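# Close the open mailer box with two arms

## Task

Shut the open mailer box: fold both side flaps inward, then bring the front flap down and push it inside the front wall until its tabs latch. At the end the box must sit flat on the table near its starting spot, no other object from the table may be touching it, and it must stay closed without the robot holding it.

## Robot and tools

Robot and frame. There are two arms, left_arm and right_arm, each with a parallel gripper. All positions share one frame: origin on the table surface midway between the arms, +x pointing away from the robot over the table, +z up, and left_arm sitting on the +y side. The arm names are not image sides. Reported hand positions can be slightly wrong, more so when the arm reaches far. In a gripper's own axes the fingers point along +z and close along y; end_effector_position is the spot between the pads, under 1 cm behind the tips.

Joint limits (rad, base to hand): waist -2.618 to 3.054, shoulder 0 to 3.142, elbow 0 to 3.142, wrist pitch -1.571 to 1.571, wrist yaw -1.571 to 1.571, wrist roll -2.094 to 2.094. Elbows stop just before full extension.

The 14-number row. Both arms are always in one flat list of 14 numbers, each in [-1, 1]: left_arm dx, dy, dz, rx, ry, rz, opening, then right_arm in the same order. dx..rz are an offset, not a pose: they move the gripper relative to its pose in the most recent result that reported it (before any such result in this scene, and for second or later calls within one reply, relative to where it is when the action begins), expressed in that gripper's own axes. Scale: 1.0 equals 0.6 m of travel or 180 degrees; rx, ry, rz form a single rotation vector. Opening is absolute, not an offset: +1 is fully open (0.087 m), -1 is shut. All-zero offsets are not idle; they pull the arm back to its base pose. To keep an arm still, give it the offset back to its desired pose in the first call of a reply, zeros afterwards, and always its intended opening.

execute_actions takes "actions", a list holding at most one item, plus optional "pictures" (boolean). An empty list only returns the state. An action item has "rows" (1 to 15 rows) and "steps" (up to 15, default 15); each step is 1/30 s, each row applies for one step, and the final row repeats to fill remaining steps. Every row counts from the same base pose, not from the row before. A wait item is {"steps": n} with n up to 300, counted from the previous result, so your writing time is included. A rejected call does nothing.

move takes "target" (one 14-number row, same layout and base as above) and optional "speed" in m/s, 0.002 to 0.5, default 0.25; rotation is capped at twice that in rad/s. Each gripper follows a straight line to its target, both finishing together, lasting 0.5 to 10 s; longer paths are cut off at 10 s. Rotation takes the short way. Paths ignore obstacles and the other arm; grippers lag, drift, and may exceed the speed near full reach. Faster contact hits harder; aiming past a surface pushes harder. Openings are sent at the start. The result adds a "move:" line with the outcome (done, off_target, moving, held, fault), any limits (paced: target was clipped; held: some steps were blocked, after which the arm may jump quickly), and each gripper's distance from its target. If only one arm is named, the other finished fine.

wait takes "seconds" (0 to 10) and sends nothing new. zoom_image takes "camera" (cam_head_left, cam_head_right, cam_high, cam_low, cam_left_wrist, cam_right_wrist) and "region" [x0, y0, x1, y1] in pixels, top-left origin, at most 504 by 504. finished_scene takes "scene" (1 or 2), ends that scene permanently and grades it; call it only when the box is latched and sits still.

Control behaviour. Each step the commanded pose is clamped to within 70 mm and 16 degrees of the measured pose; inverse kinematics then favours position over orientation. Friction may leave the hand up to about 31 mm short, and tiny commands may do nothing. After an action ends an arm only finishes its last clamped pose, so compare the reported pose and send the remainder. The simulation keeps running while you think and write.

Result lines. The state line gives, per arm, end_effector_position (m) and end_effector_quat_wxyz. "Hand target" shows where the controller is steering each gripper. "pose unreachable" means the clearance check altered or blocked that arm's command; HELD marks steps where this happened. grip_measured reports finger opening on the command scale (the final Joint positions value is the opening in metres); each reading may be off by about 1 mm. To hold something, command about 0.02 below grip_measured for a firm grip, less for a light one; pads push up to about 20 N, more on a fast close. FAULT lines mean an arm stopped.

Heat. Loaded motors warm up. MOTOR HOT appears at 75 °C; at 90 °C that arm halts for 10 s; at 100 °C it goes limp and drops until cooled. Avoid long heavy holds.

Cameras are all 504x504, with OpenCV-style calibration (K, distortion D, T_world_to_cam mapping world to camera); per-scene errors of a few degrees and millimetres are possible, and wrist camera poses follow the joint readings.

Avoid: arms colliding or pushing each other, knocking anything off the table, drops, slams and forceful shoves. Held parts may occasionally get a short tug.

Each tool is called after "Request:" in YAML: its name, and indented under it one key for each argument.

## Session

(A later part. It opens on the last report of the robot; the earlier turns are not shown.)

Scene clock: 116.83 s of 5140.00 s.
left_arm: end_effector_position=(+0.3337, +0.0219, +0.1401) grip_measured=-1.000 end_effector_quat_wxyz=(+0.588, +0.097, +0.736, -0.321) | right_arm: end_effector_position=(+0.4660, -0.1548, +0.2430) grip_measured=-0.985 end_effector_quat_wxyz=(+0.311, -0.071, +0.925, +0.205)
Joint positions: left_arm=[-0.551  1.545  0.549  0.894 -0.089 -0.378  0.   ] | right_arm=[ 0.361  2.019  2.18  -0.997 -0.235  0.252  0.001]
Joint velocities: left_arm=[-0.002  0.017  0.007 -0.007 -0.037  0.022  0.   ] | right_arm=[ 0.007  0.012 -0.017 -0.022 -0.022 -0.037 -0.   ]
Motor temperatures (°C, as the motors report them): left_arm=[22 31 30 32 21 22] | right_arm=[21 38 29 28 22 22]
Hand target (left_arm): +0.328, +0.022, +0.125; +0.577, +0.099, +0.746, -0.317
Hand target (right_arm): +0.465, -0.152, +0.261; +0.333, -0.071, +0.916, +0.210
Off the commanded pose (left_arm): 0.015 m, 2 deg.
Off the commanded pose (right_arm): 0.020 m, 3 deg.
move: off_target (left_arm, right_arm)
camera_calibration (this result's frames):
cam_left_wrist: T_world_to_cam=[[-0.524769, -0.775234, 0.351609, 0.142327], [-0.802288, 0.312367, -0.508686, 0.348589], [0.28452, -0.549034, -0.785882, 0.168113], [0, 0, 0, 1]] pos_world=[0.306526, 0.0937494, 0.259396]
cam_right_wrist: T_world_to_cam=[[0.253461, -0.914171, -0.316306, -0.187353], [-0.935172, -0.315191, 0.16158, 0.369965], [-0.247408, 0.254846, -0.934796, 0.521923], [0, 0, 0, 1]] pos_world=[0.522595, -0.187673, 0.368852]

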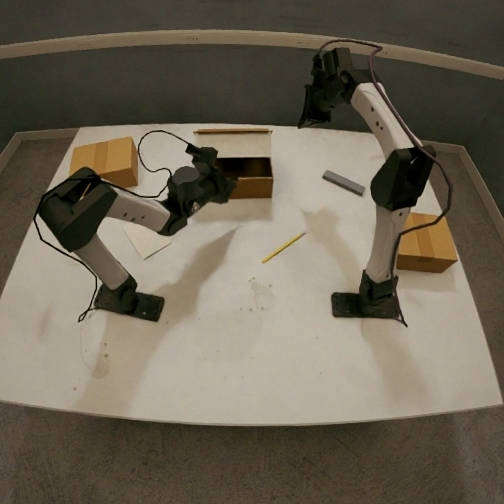

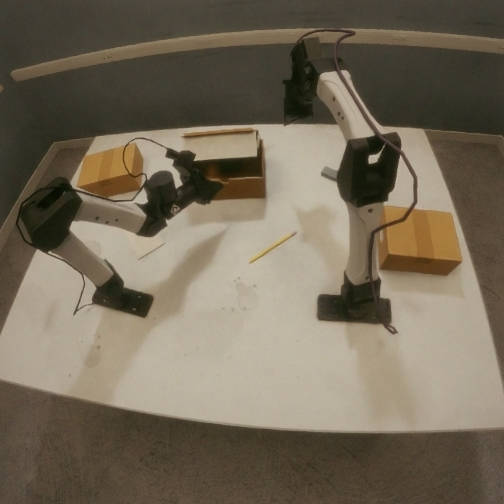

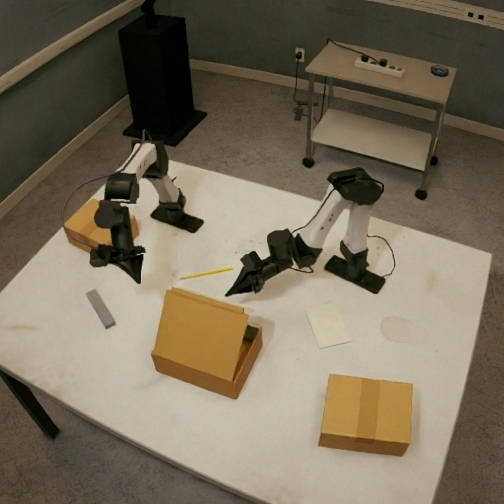

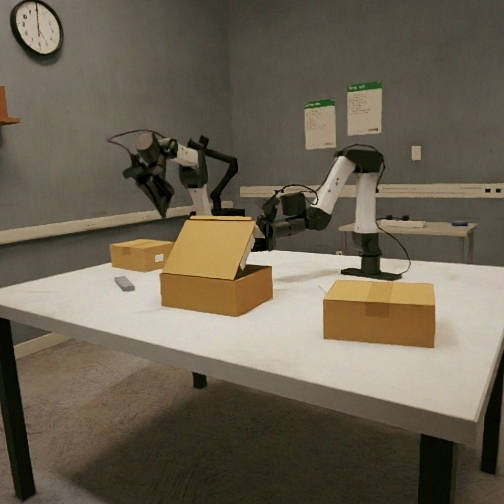

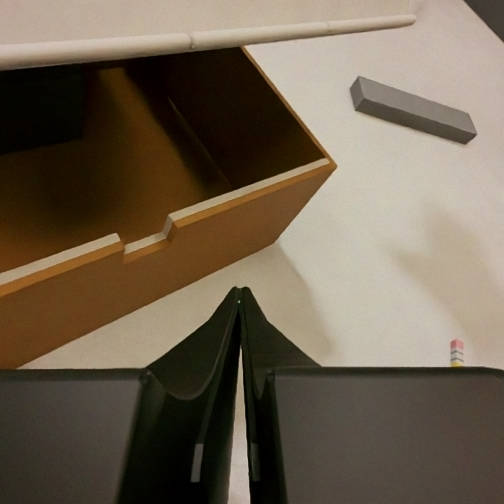

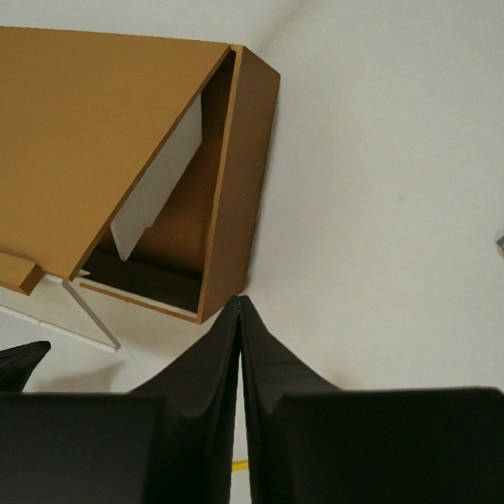

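Request:
move:
  target: [0,0,0,0,0,0,-1, -0.035,0.19,0.083,0,0,0,-1]
  speed: 0.12

Request:
move:
  target: [0,0,0,0,0,0,-1, 0.112,-0.038,0.083,0,0,0,-1]
  speed: 0.05

Scene clock: 120.73 s of 5140.00 s.
left_arm: end_effector_position=(+0.3337, +0.0219, +0.1404) grip_measured=-1.000 end_effector_quat_wxyz=(+0.589, +0.096, +0.736, -0.321) | right_arm: end_effector_position=(+0.4790, -0.0324, +0.2542) grip_measured=-0.985 end_effector_quat_wxyz=(+0.343, -0.073, +0.909, +0.224)
Joint positions: left_arm=[-0.551  1.545  0.549  0.895 -0.089 -0.378  0.   ] | right_arm=[ 0.595  2.4    2.825 -1.155 -0.081  0.427  0.001]
Joint velocities: left_arm=[ 0.007  0.002 -0.002  0.037 -0.022 -0.022  0.   ] | right_arm=[ 0.012 -0.017 -0.012  0.007 -0.007 -0.037  0.001]
Motor temperatures (°C, as the motors report them): left_arm=[22 30 30 32 21 22] | right_arm=[21 38 29 28 22 22]
Hand target (left_arm): +0.334, +0.022, +0.140; +0.588, +0.097, +0.736, -0.321
Hand target (right_arm): +0.482, -0.031, +0.258; +0.351, -0.066, +0.906, +0.227
Off the commanded pose (left_arm): 0.000 m, 0 deg.
Off the commanded pose (right_arm): 0.004 m, 5 deg.
elbow stopped short (right arm): the move would have taken joint 3 (elbow) straighter than the controller allows; a more bent joint 3 avoids this.
move: off_target (right_arm)
camera_calibration (this result's frames):
cam_left_wrist: T_world_to_cam=[[-0.525072, -0.774969, 0.351741, 0.142297], [-0.801849, 0.311983, -0.509612, 0.348783], [0.285196, -0.549626, -0.785222, 0.167986], [0, 0, 0, 1]] pos_world=[0.306479, 0.093791, 0.259599]
cam_right_wrist: T_world_to_cam=[[0.277837, -0.898401, -0.340122, -0.0802985], [-0.942207, -0.323863, 0.0857886, 0.441262], [-0.187225, 0.29663, -0.93646, 0.477325], [0, 0, 0, 1]] pos_world=[0.527437, -0.0708208, 0.38183]

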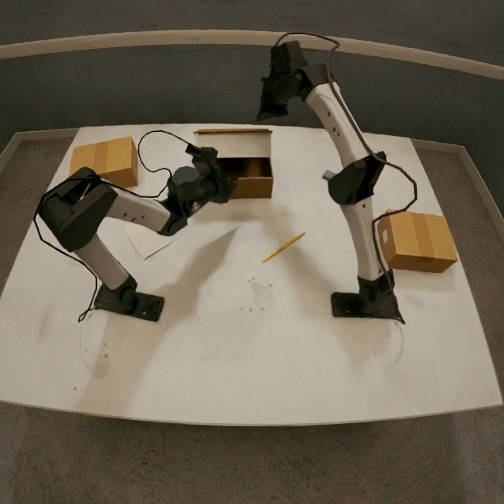

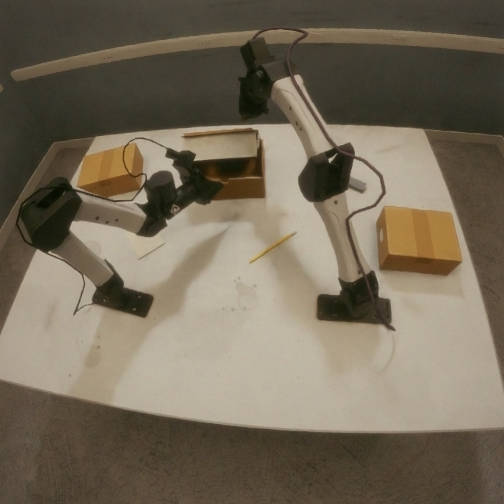

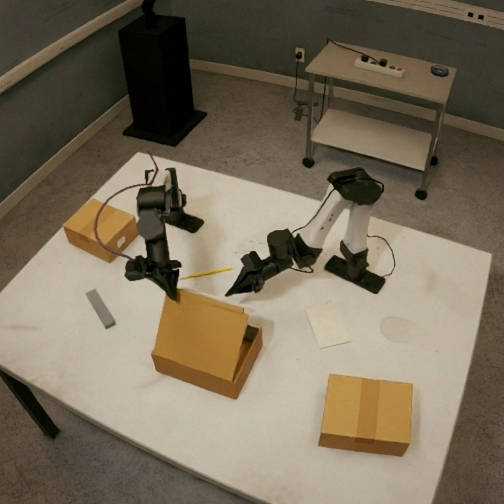

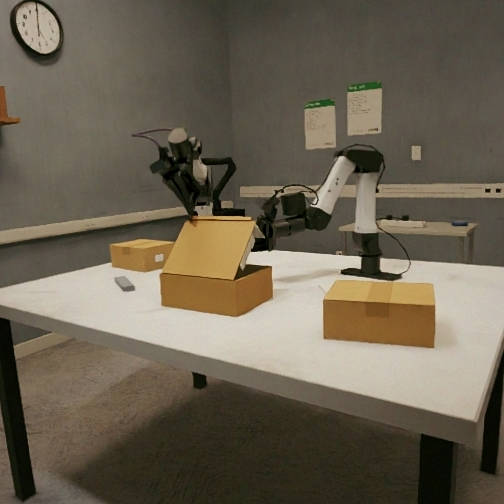

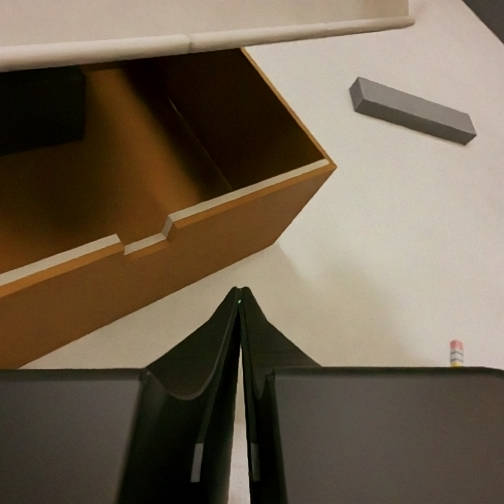

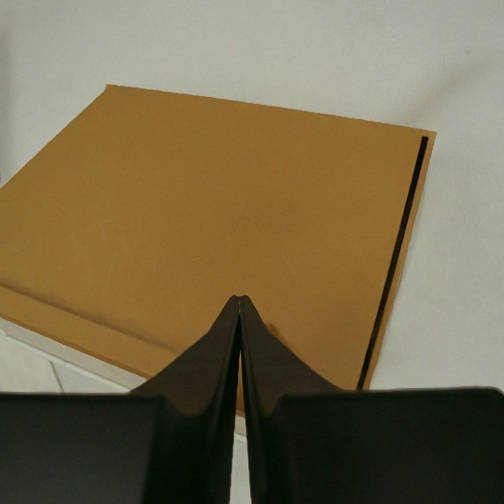

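Scene clock: 123.00 s of 5140.00 s.
left_arm: end_effector_position=(+0.3337, +0.0219, +0.1404) grip_measured=-1.000 end_effector_quat_wxyz=(+0.589, +0.096, +0.736, -0.321) | right_arm: end_effector_position=(+0.4656, -0.0315, +0.1548) grip_measured=-0.985 end_effector_quat_wxyz=(+0.328, -0.075, +0.917, +0.216)
Joint positions: left_arm=[-0.551  1.545  0.549  0.895 -0.089 -0.378  0.   ] | right_arm=[ 0.612  2.12   1.94  -0.586 -0.07   0.433  0.001]
Joint velocities: left_arm=[-0.002  0.022 -0.002  0.037  0.007  0.022  0.   ] | right_arm=[ 0.007 -0.002 -0.007  0.037  0.007 -0.007  0.001]
Motor temperatures (°C, as the motors report them): left_arm=[22 30 30 32 21 22] | right_arm=[21 39 29 28 22 22]
Hand target (left_arm): +0.334, +0.022, +0.140; +0.589, +0.096, +0.736, -0.321
Hand target (right_arm): +0.464, -0.029, +0.168; +0.342, -0.073, +0.910, +0.224
Off the commanded pose (left_arm): 0.000 m, 0 deg.
Off the commanded pose (right_arm): 0.014 m, 2 deg.
move: off_target (right_arm)
camera_calibration (this result's frames):
cam_left_wrist: T_world_to_cam=[[-0.525072, -0.774969, 0.351741, 0.142297], [-0.801849, 0.311983, -0.509612, 0.348783], [0.285196, -0.549626, -0.785222, 0.167986], [0, 0, 0, 1]] pos_world=[0.306479, 0.093791, 0.259599]
cam_right_wrist: T_world_to_cam=[[0.271874, -0.904455, -0.328702, -0.108743], [-0.937792, -0.325653, 0.120403, 0.430014], [-0.215942, 0.275519, -0.936727, 0.394289], [0, 0, 0, 1]] pos_world=[0.517972, -0.0669521, 0.281822]

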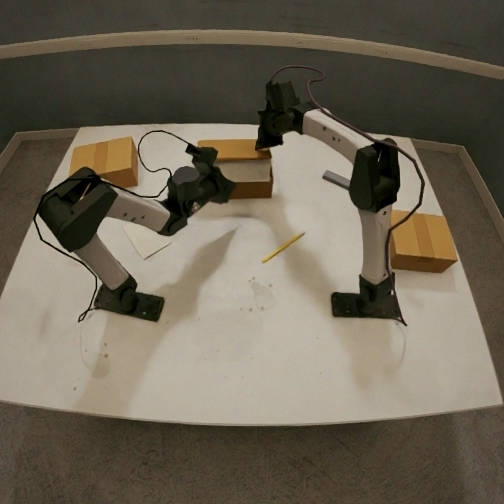

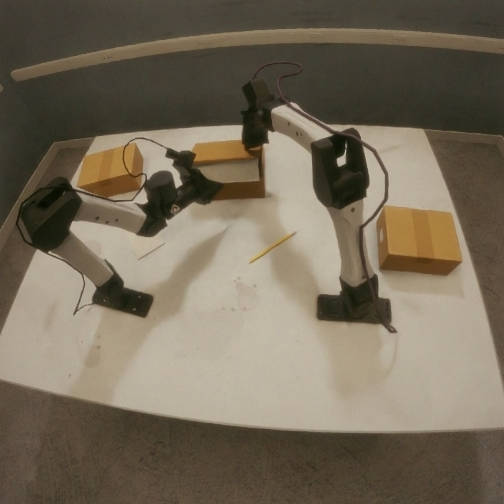

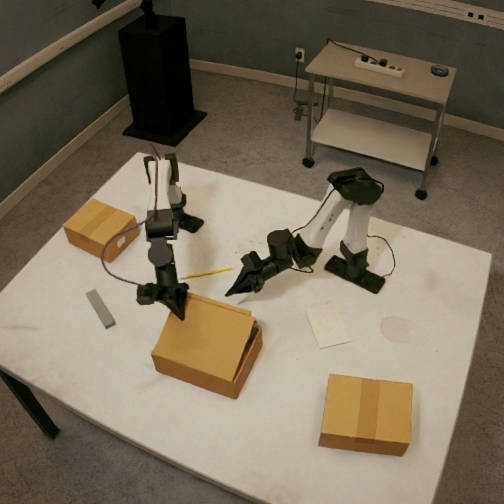

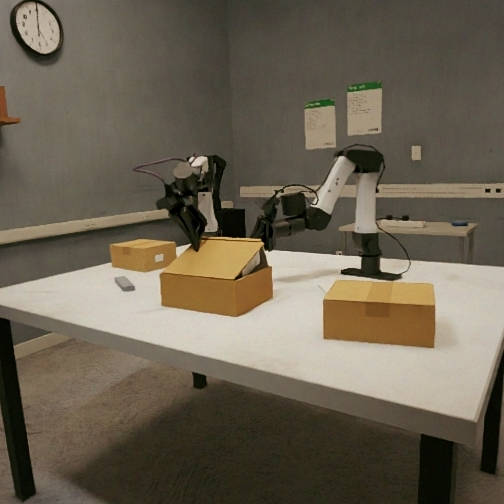

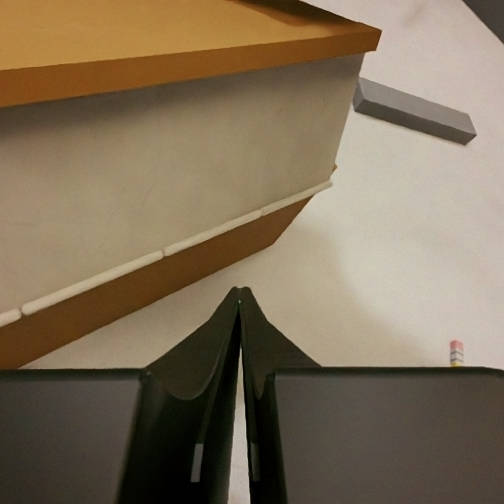

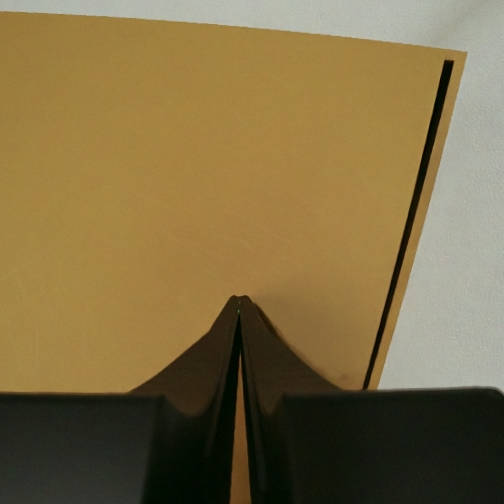

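Request:
move:
  target: [-0.047,0.09,0.11,0,0,0,-1, 0,0,0,0,0,0,-1]
  speed: 0.05

Scene clock: 126.53 s of 5140.00 s.
left_arm: end_effector_position=(+0.4025, +0.0202, +0.1429) grip_measured=-1.000 end_effector_quat_wxyz=(+0.577, +0.118, +0.729, -0.348) | right_arm: end_effector_position=(+0.4729, -0.0315, +0.1590) grip_measured=-0.985 end_effector_quat_wxyz=(+0.344, -0.071, +0.911, +0.214)
Joint positions: left_arm=[-0.376  1.751  0.776  0.882  0.158 -0.367  0.   ] | right_arm=[ 0.611  2.12   1.94  -0.557 -0.051  0.433  0.001]
Joint velocities: left_arm=[-0.002 -0.017  0.012  0.007 -0.081  0.051  0.   ] | right_arm=[-0.007 -0.007  0.002 -0.007  0.007 -0.022  0.002]
Motor temperatures (°C, as the motors report them): left_arm=[22 30 30 32 21 22] | right_arm=[21 39 29 28 22 22]
Hand target (left_arm): +0.422, +0.034, +0.139; +0.589, +0.098, +0.736, -0.319
Hand target (right_arm): +0.466, -0.031, +0.155; +0.328, -0.075, +0.917, +0.216
Off the commanded pose (left_arm): 0.024 m, 4 deg.
Off the commanded pose (right_arm): 0.008 m, 2 deg.
move: off_target (left_arm)
camera_calibration (this result's frames):
cam_left_wrist: T_world_to_cam=[[-0.579808, -0.728833, 0.364177, 0.195499], [-0.777335, 0.360943, -0.515238, 0.395676], [0.244075, -0.581826, -0.775826, 0.165267], [0, 0, 0, 1]] pos_world=[0.380587, 0.095826, 0.260889]
cam_right_wrist: T_world_to_cam=[[0.268697, -0.906896, -0.324563, -0.108593], [-0.945798, -0.312213, 0.089385, 0.445466], [-0.182396, 0.282954, -0.941631, 0.384896], [0, 0, 0, 1]] pos_world=[0.520702, -0.0683098, 0.287367]

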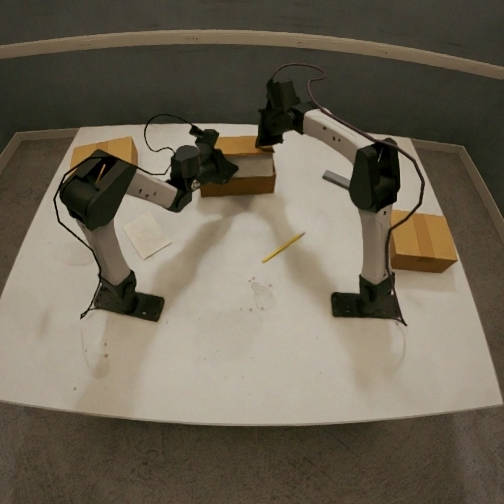

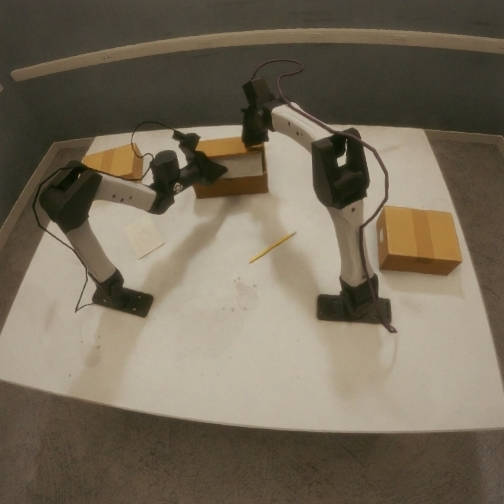

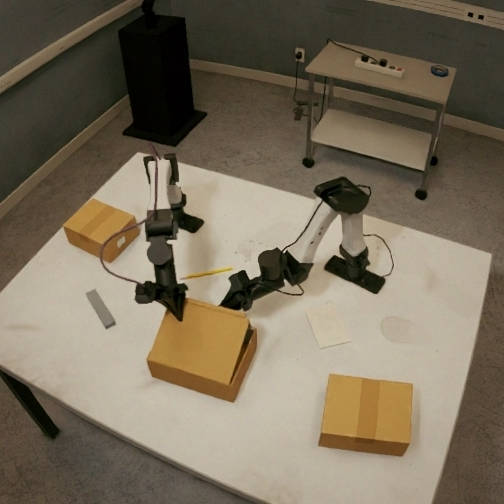

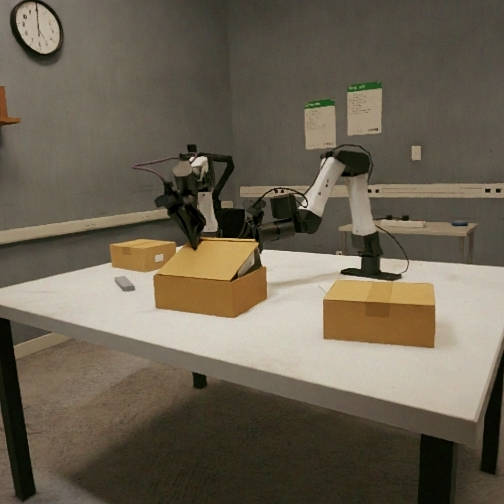

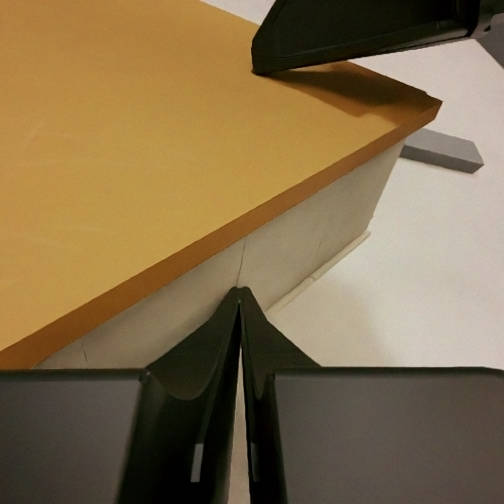

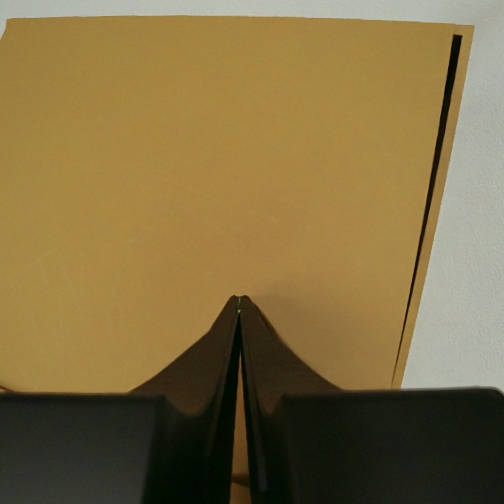

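Request:
move:
  target: [-0.026,-0.02,-0.017,0,0,0,-1, -0.043,0.024,-0.045,0,0,0,-1]
  speed: 0.05

Scene clock: 129.87 s of 5140.00 s.
left_arm: end_effector_position=(+0.3976, +0.0244, +0.1681) grip_measured=-1.000 end_effector_quat_wxyz=(+0.587, +0.116, +0.720, -0.350) | right_arm: end_effector_position=(+0.4710, -0.0332, +0.1969) grip_measured=-0.985 end_effector_quat_wxyz=(+0.344, -0.070, +0.912, +0.213)
Joint positions: left_arm=[-0.376  1.669  0.776  0.827  0.153 -0.367  0.   ] | right_arm=[ 0.611  2.135  2.117 -0.72  -0.049  0.433  0.001]
Joint velocities: left_arm=[-0.017 -0.002 -0.012  0.022 -0.022  0.007  0.   ] | right_arm=[ 0.002  0.007 -0.007 -0.022 -0.022  0.022 -0.001]
Motor temperatures (°C, as the motors report them): left_arm=[22 30 31 32 21 22] | right_arm=[21 39 29 28 22 22]
Hand target (left_arm): +0.393, +0.022, +0.163; +0.578, +0.118, +0.729, -0.348
Hand target (right_arm): +0.472, -0.031, +0.199; +0.344, -0.071, +0.911, +0.214
Off the commanded pose (left_arm): 0.008 m, 2 deg.
Off the commanded pose (right_arm): 0.003 m, 0 deg.
move: done
camera_calibration (this result's frames):
cam_left_wrist: T_world_to_cam=[[-0.583896, -0.727348, 0.360598, 0.188766], [-0.767391, 0.349556, -0.537515, 0.403435], [0.264911, -0.590572, -0.762264, 0.178129], [0, 0, 0, 1]] pos_world=[0.372624, 0.101473, 0.284565]
cam_right_wrist: T_world_to_cam=[[0.267011, -0.908035, -0.322765, -0.0968993], [-0.946283, -0.31042, 0.0904825, 0.439853], [-0.182354, 0.281268, -0.942144, 0.420724], [0, 0, 0, 1]] pos_world=[0.51882, -0.0697847, 0.325308]

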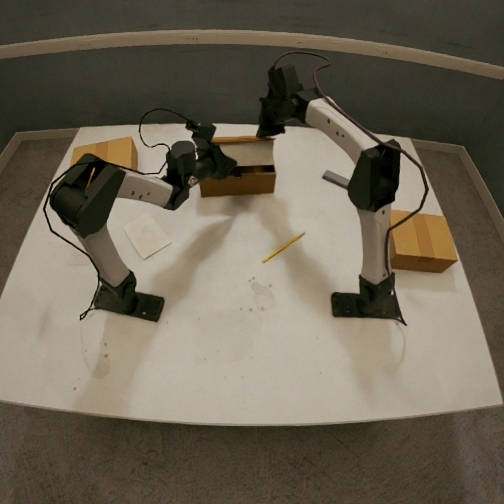

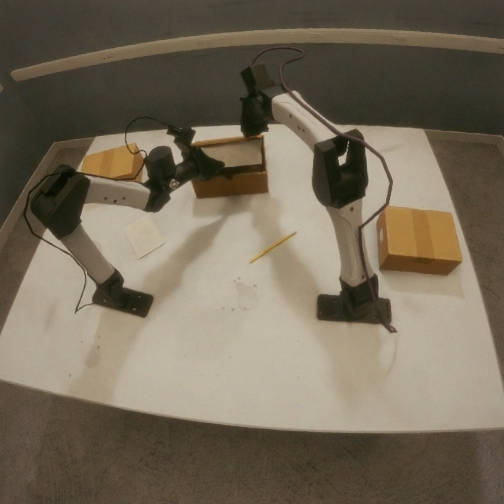

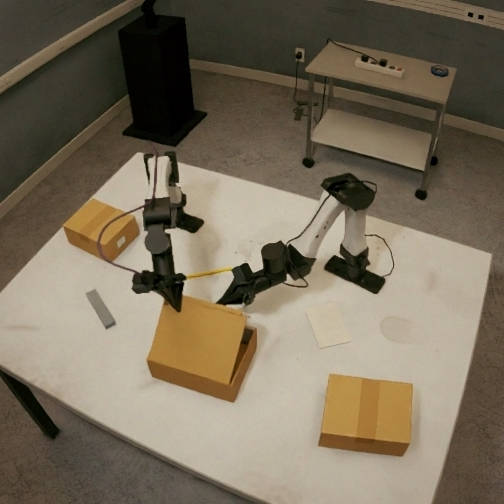

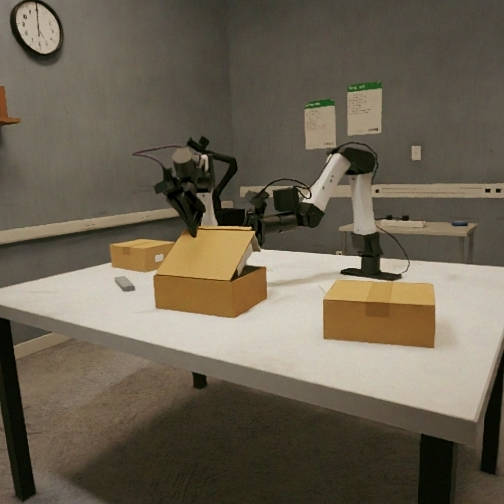

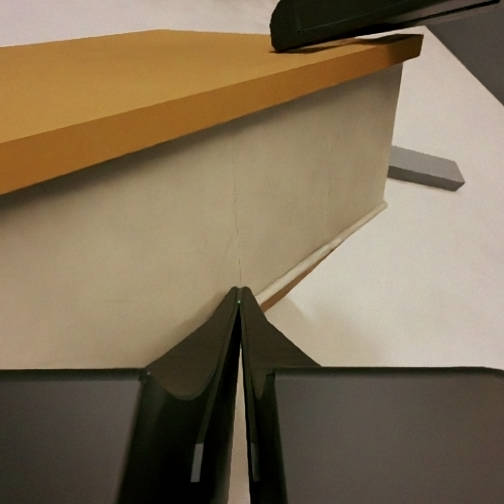

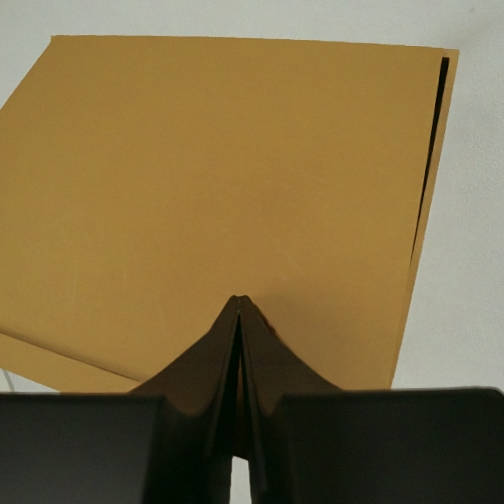

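Request:
move:
  target: [-0.021,0.043,0.057,0,0,0,-1, 0,0,0,0,0,0,-1]
  speed: 0.04

Request:
move:
  target: [0.06,0.024,0.004,0,0,0,-1, 0.049,-0.027,0.05,0,0,0,-1]
  speed: 0.04

Scene clock: 133.23 s of 5140.00 s.
left_arm: end_effector_position=(+0.4356, +0.0239, +0.1725) grip_measured=-1.000 end_effector_quat_wxyz=(+0.593, +0.118, +0.714, -0.353) | right_arm: end_effector_position=(+0.4720, -0.0328, +0.1977) grip_measured=-0.985 end_effector_quat_wxyz=(+0.346, -0.070, +0.911, +0.214)
Joint positions: left_arm=[-0.32   1.78   0.912  0.818  0.213 -0.362  0.   ] | right_arm=[ 0.611  2.135  2.117 -0.715 -0.047  0.433  0.001]
Joint velocities: left_arm=[-0.002 -0.007 -0.012 -0.022 -0.022  0.051  0.   ] | right_arm=[-0.007  0.007  0.002 -0.037  0.022 -0.022  0.001]
Motor temperatures (°C, as the motors report them): left_arm=[22 31 31 32 21 22] | right_arm=[21 39 30 28 22 22]
Hand target (left_arm): +0.442, +0.025, +0.167; +0.588, +0.117, +0.720, -0.349
Hand target (right_arm): +0.471, -0.033, +0.197; +0.344, -0.070, +0.912, +0.213
Off the commanded pose (left_arm): 0.008 m, 1 deg.
Off the commanded pose (right_arm): 0.001 m, 0 deg.
move: done
camera_calibration (this result's frames):
cam_left_wrist: T_world_to_cam=[[-0.591947, -0.72258, 0.357039, 0.213025], [-0.757872, 0.348271, -0.551667, 0.433491], [0.274277, -0.597148, -0.753781, 0.165729], [0, 0, 0, 1]] pos_world=[0.409174, 0.10192, 0.288008]
cam_right_wrist: T_world_to_cam=[[0.267618, -0.907692, -0.323226, -0.0967812], [-0.947078, -0.309525, 0.0850751, 0.44235], [-0.177269, 0.283353, -0.94249, 0.419327], [0, 0, 0, 1]] pos_world=[0.519174, -0.0697466, 0.326296]

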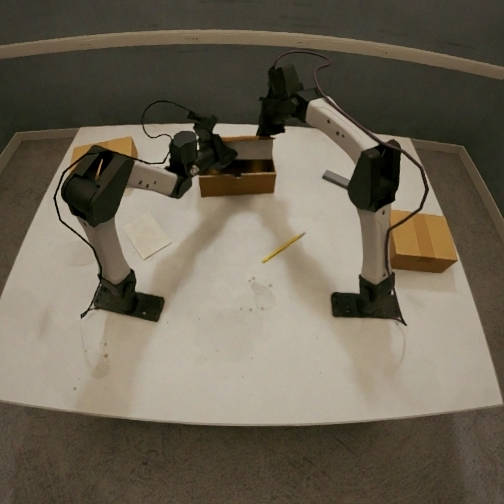

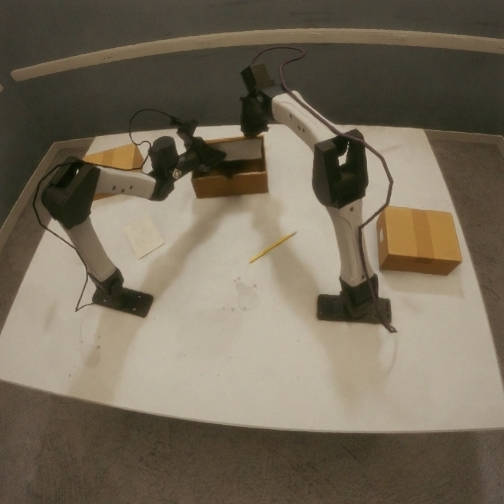

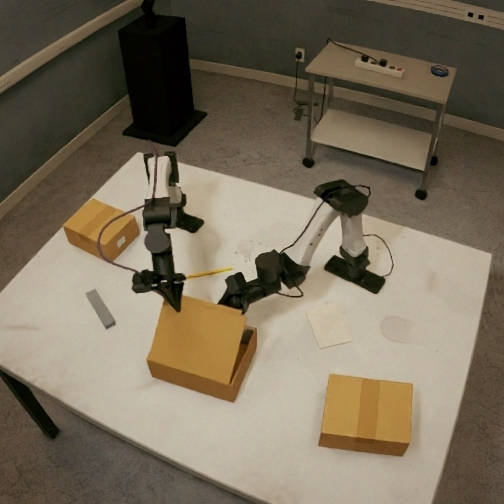

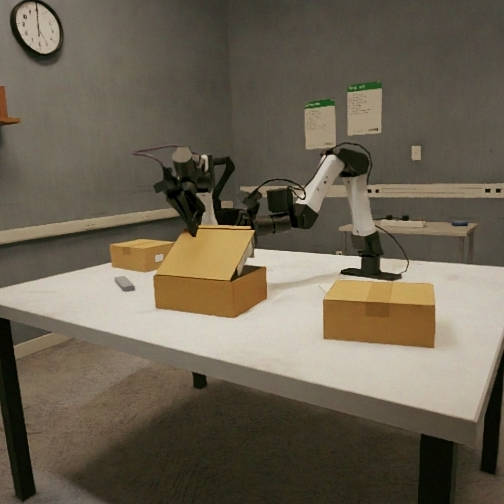

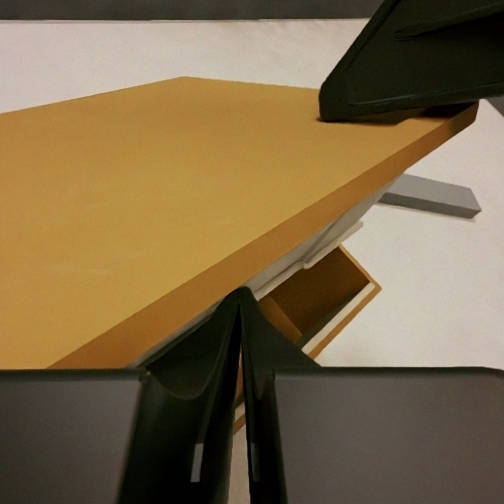

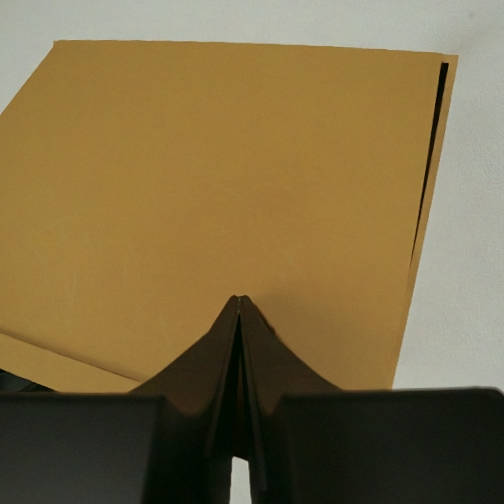

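Scene clock: 134.67 s of 5140.00 s.
left_arm: end_effector_position=(+0.4362, +0.0232, +0.1424) grip_measured=-1.000 end_effector_quat_wxyz=(+0.595, +0.121, +0.712, -0.353) | right_arm: end_effector_position=(+0.4808, -0.0283, +0.1684) grip_measured=-0.985 end_effector_quat_wxyz=(+0.367, -0.069, +0.901, +0.222)
Joint positions: left_arm=[-0.32   1.866  0.865  0.957  0.216 -0.358  0.   ] | right_arm=[ 0.611  2.112  1.932 -0.505 -0.042  0.433  0.001]
Joint velocities: left_arm=[-0.007 -0.012 -0.027 -0.051 -0.095 -0.066  0.   ] | right_arm=[ 0.007  0.032  0.012 -0.037  0.007  0.022  0.   ]
Motor temperatures (°C, as the motors report them): left_arm=[22 31 31 32 21 22] | right_arm=[21 39 30 28 22 22]
Hand target (left_arm): +0.436, +0.023, +0.133; +0.593, +0.118, +0.715, -0.352
Hand target (right_arm): +0.473, -0.033, +0.153; +0.346, -0.070, +0.911, +0.214
Off the commanded pose (left_arm): 0.009 m, 0 deg.
Off the commanded pose (right_arm): 0.019 m, 3 deg.
move: off_target (right_arm)
camera_calibration (this result's frames):
cam_left_wrist: T_world_to_cam=[[-0.597114, -0.720884, 0.351825, 0.226554], [-0.752329, 0.351111, -0.557425, 0.415869], [0.278309, -0.597534, -0.751995, 0.140509], [0, 0, 0, 1]] pos_world=[0.409044, 0.101262, 0.25777]
cam_right_wrist: T_world_to_cam=[[0.277973, -0.901249, -0.332386, -0.107781], [-0.950947, -0.307087, 0.0373797, 0.464529], [-0.13576, 0.305691, -0.942402, 0.372694], [0, 0, 0, 1]] pos_world=[0.522299, -0.0684157, 0.298039]

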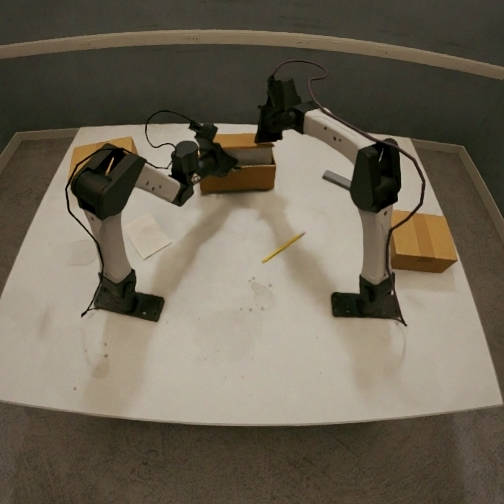

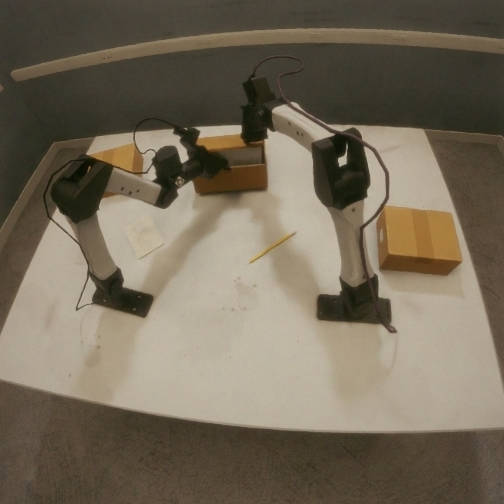

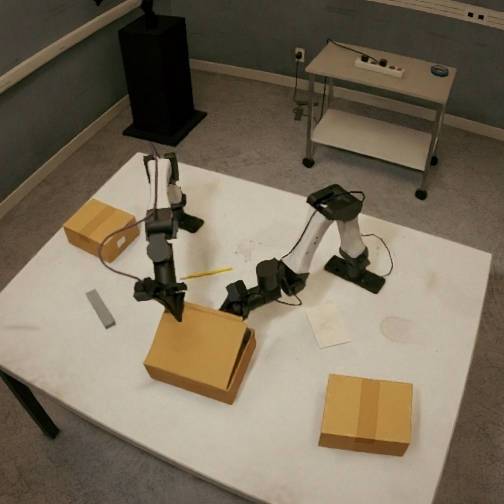

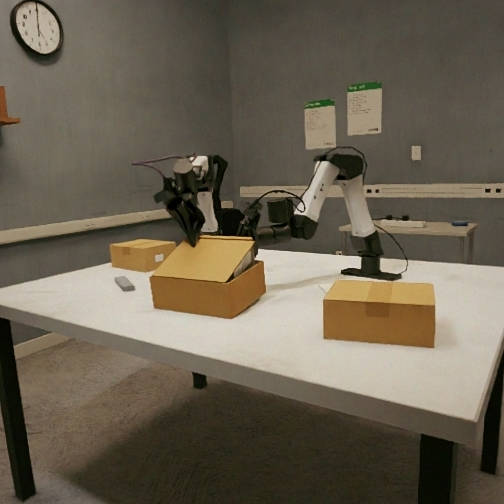

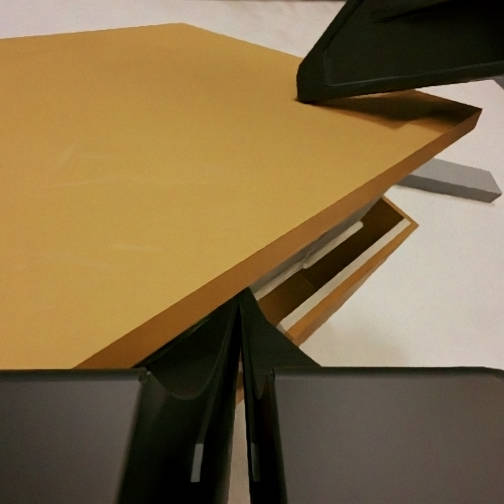

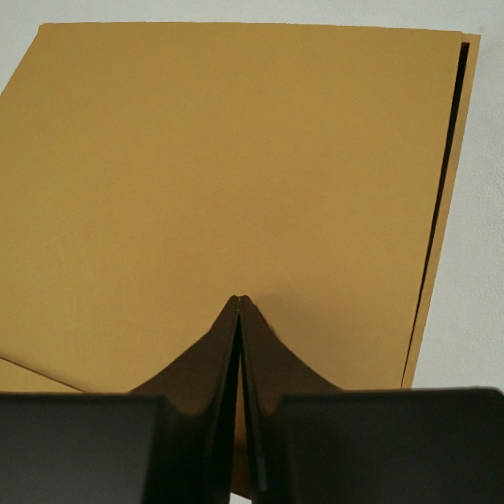

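Request:
move:
  target: [0.028,-0.058,-0.076,0,0,0,-1, 0.06,-0.02,0.035,0,0,0,-1]
  speed: 0.04

Scene clock: 138.33 s of 5140.00 s.
left_arm: end_effector_position=(+0.3829, +0.0221, +0.1471) grip_measured=-1.000 end_effector_quat_wxyz=(+0.599, +0.121, +0.709, -0.353) | right_arm: end_effector_position=(+0.4741, -0.0314, +0.1157) grip_measured=-0.985 end_effector_quat_wxyz=(+0.355, -0.070, +0.907, +0.216)
Joint positions: left_arm=[-0.405  1.713  0.676  1.003  0.13  -0.359  0.   ] | right_arm=[ 0.613  2.112  1.742 -0.345 -0.042  0.433  0.001]
Joint velocities: left_arm=[ 0.002 -0.012  0.002 -0.081 -0.051  0.007  0.   ] | right_arm=[-0.017  0.012 -0.012 -0.022  0.007  0.007  0.   ]
Motor temperatures (°C, as the motors report them): left_arm=[22 31 31 33 21 22] | right_arm=[21 40 29 29 22 22]
Hand target (left_arm): +0.377, +0.022, +0.142; +0.594, +0.120, +0.712, -0.354
Hand target (right_arm): +0.472, -0.028, +0.126; +0.367, -0.069, +0.901, +0.222
Off the commanded pose (left_arm): 0.009 m, 1 deg.
Off the commanded pose (right_arm): 0.011 m, 2 deg.
move: off_target (right_arm)
camera_calibration (this result's frames):
cam_left_wrist: T_world_to_cam=[[-0.600004, -0.72038, 0.34792, 0.194018], [-0.747104, 0.349056, -0.565682, 0.378029], [0.286062, -0.599344, -0.747633, 0.154582], [0, 0, 0, 1]] pos_world=[0.354618, 0.10046, 0.261912]
cam_right_wrist: T_world_to_cam=[[0.271228, -0.90612, -0.324626, -0.124062], [-0.949158, -0.307785, 0.0660827, 0.454967], [-0.159794, 0.290198, -0.943531, 0.334036], [0, 0, 0, 1]] pos_world=[0.518862, -0.069319, 0.244834]

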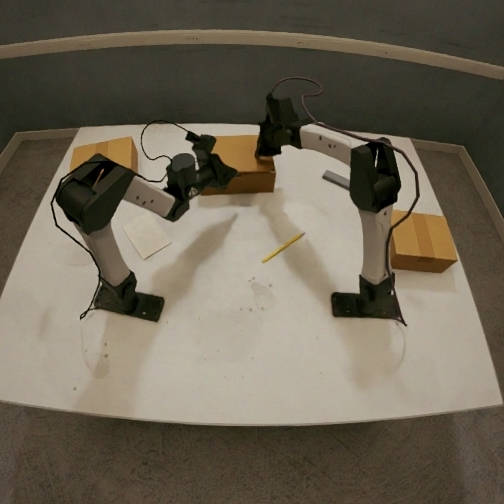

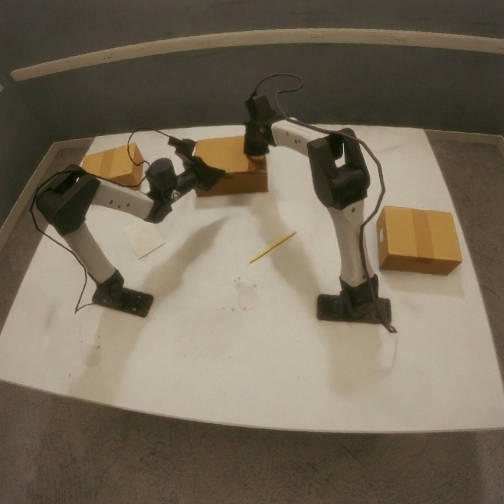

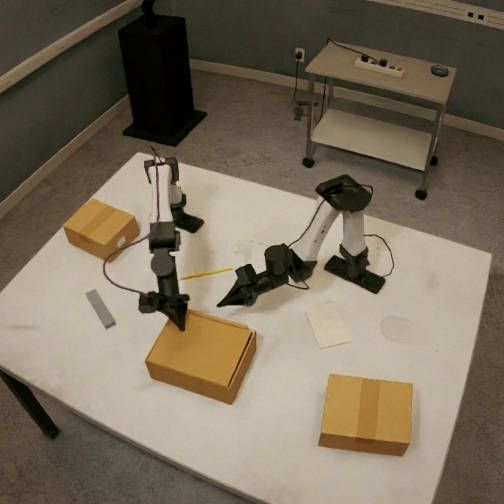

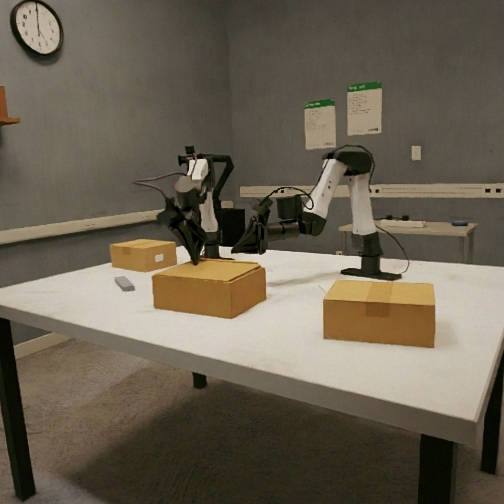

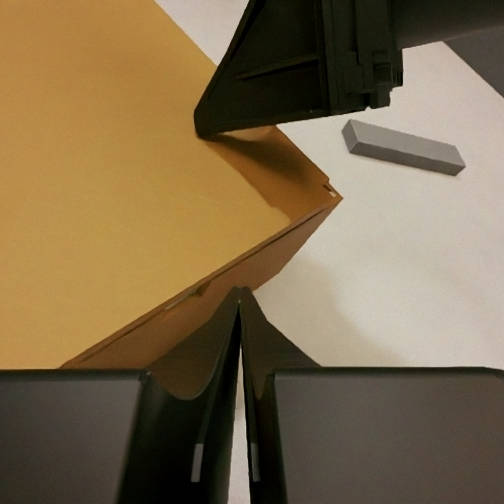

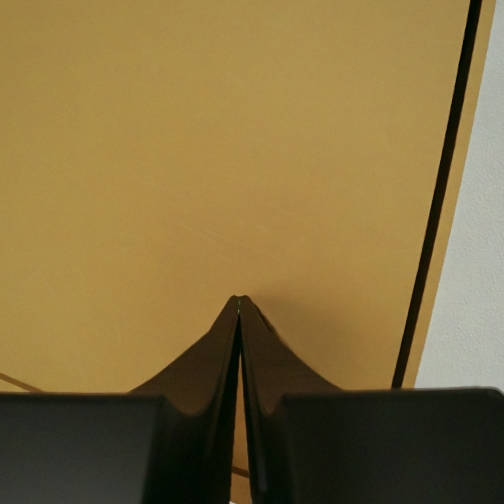

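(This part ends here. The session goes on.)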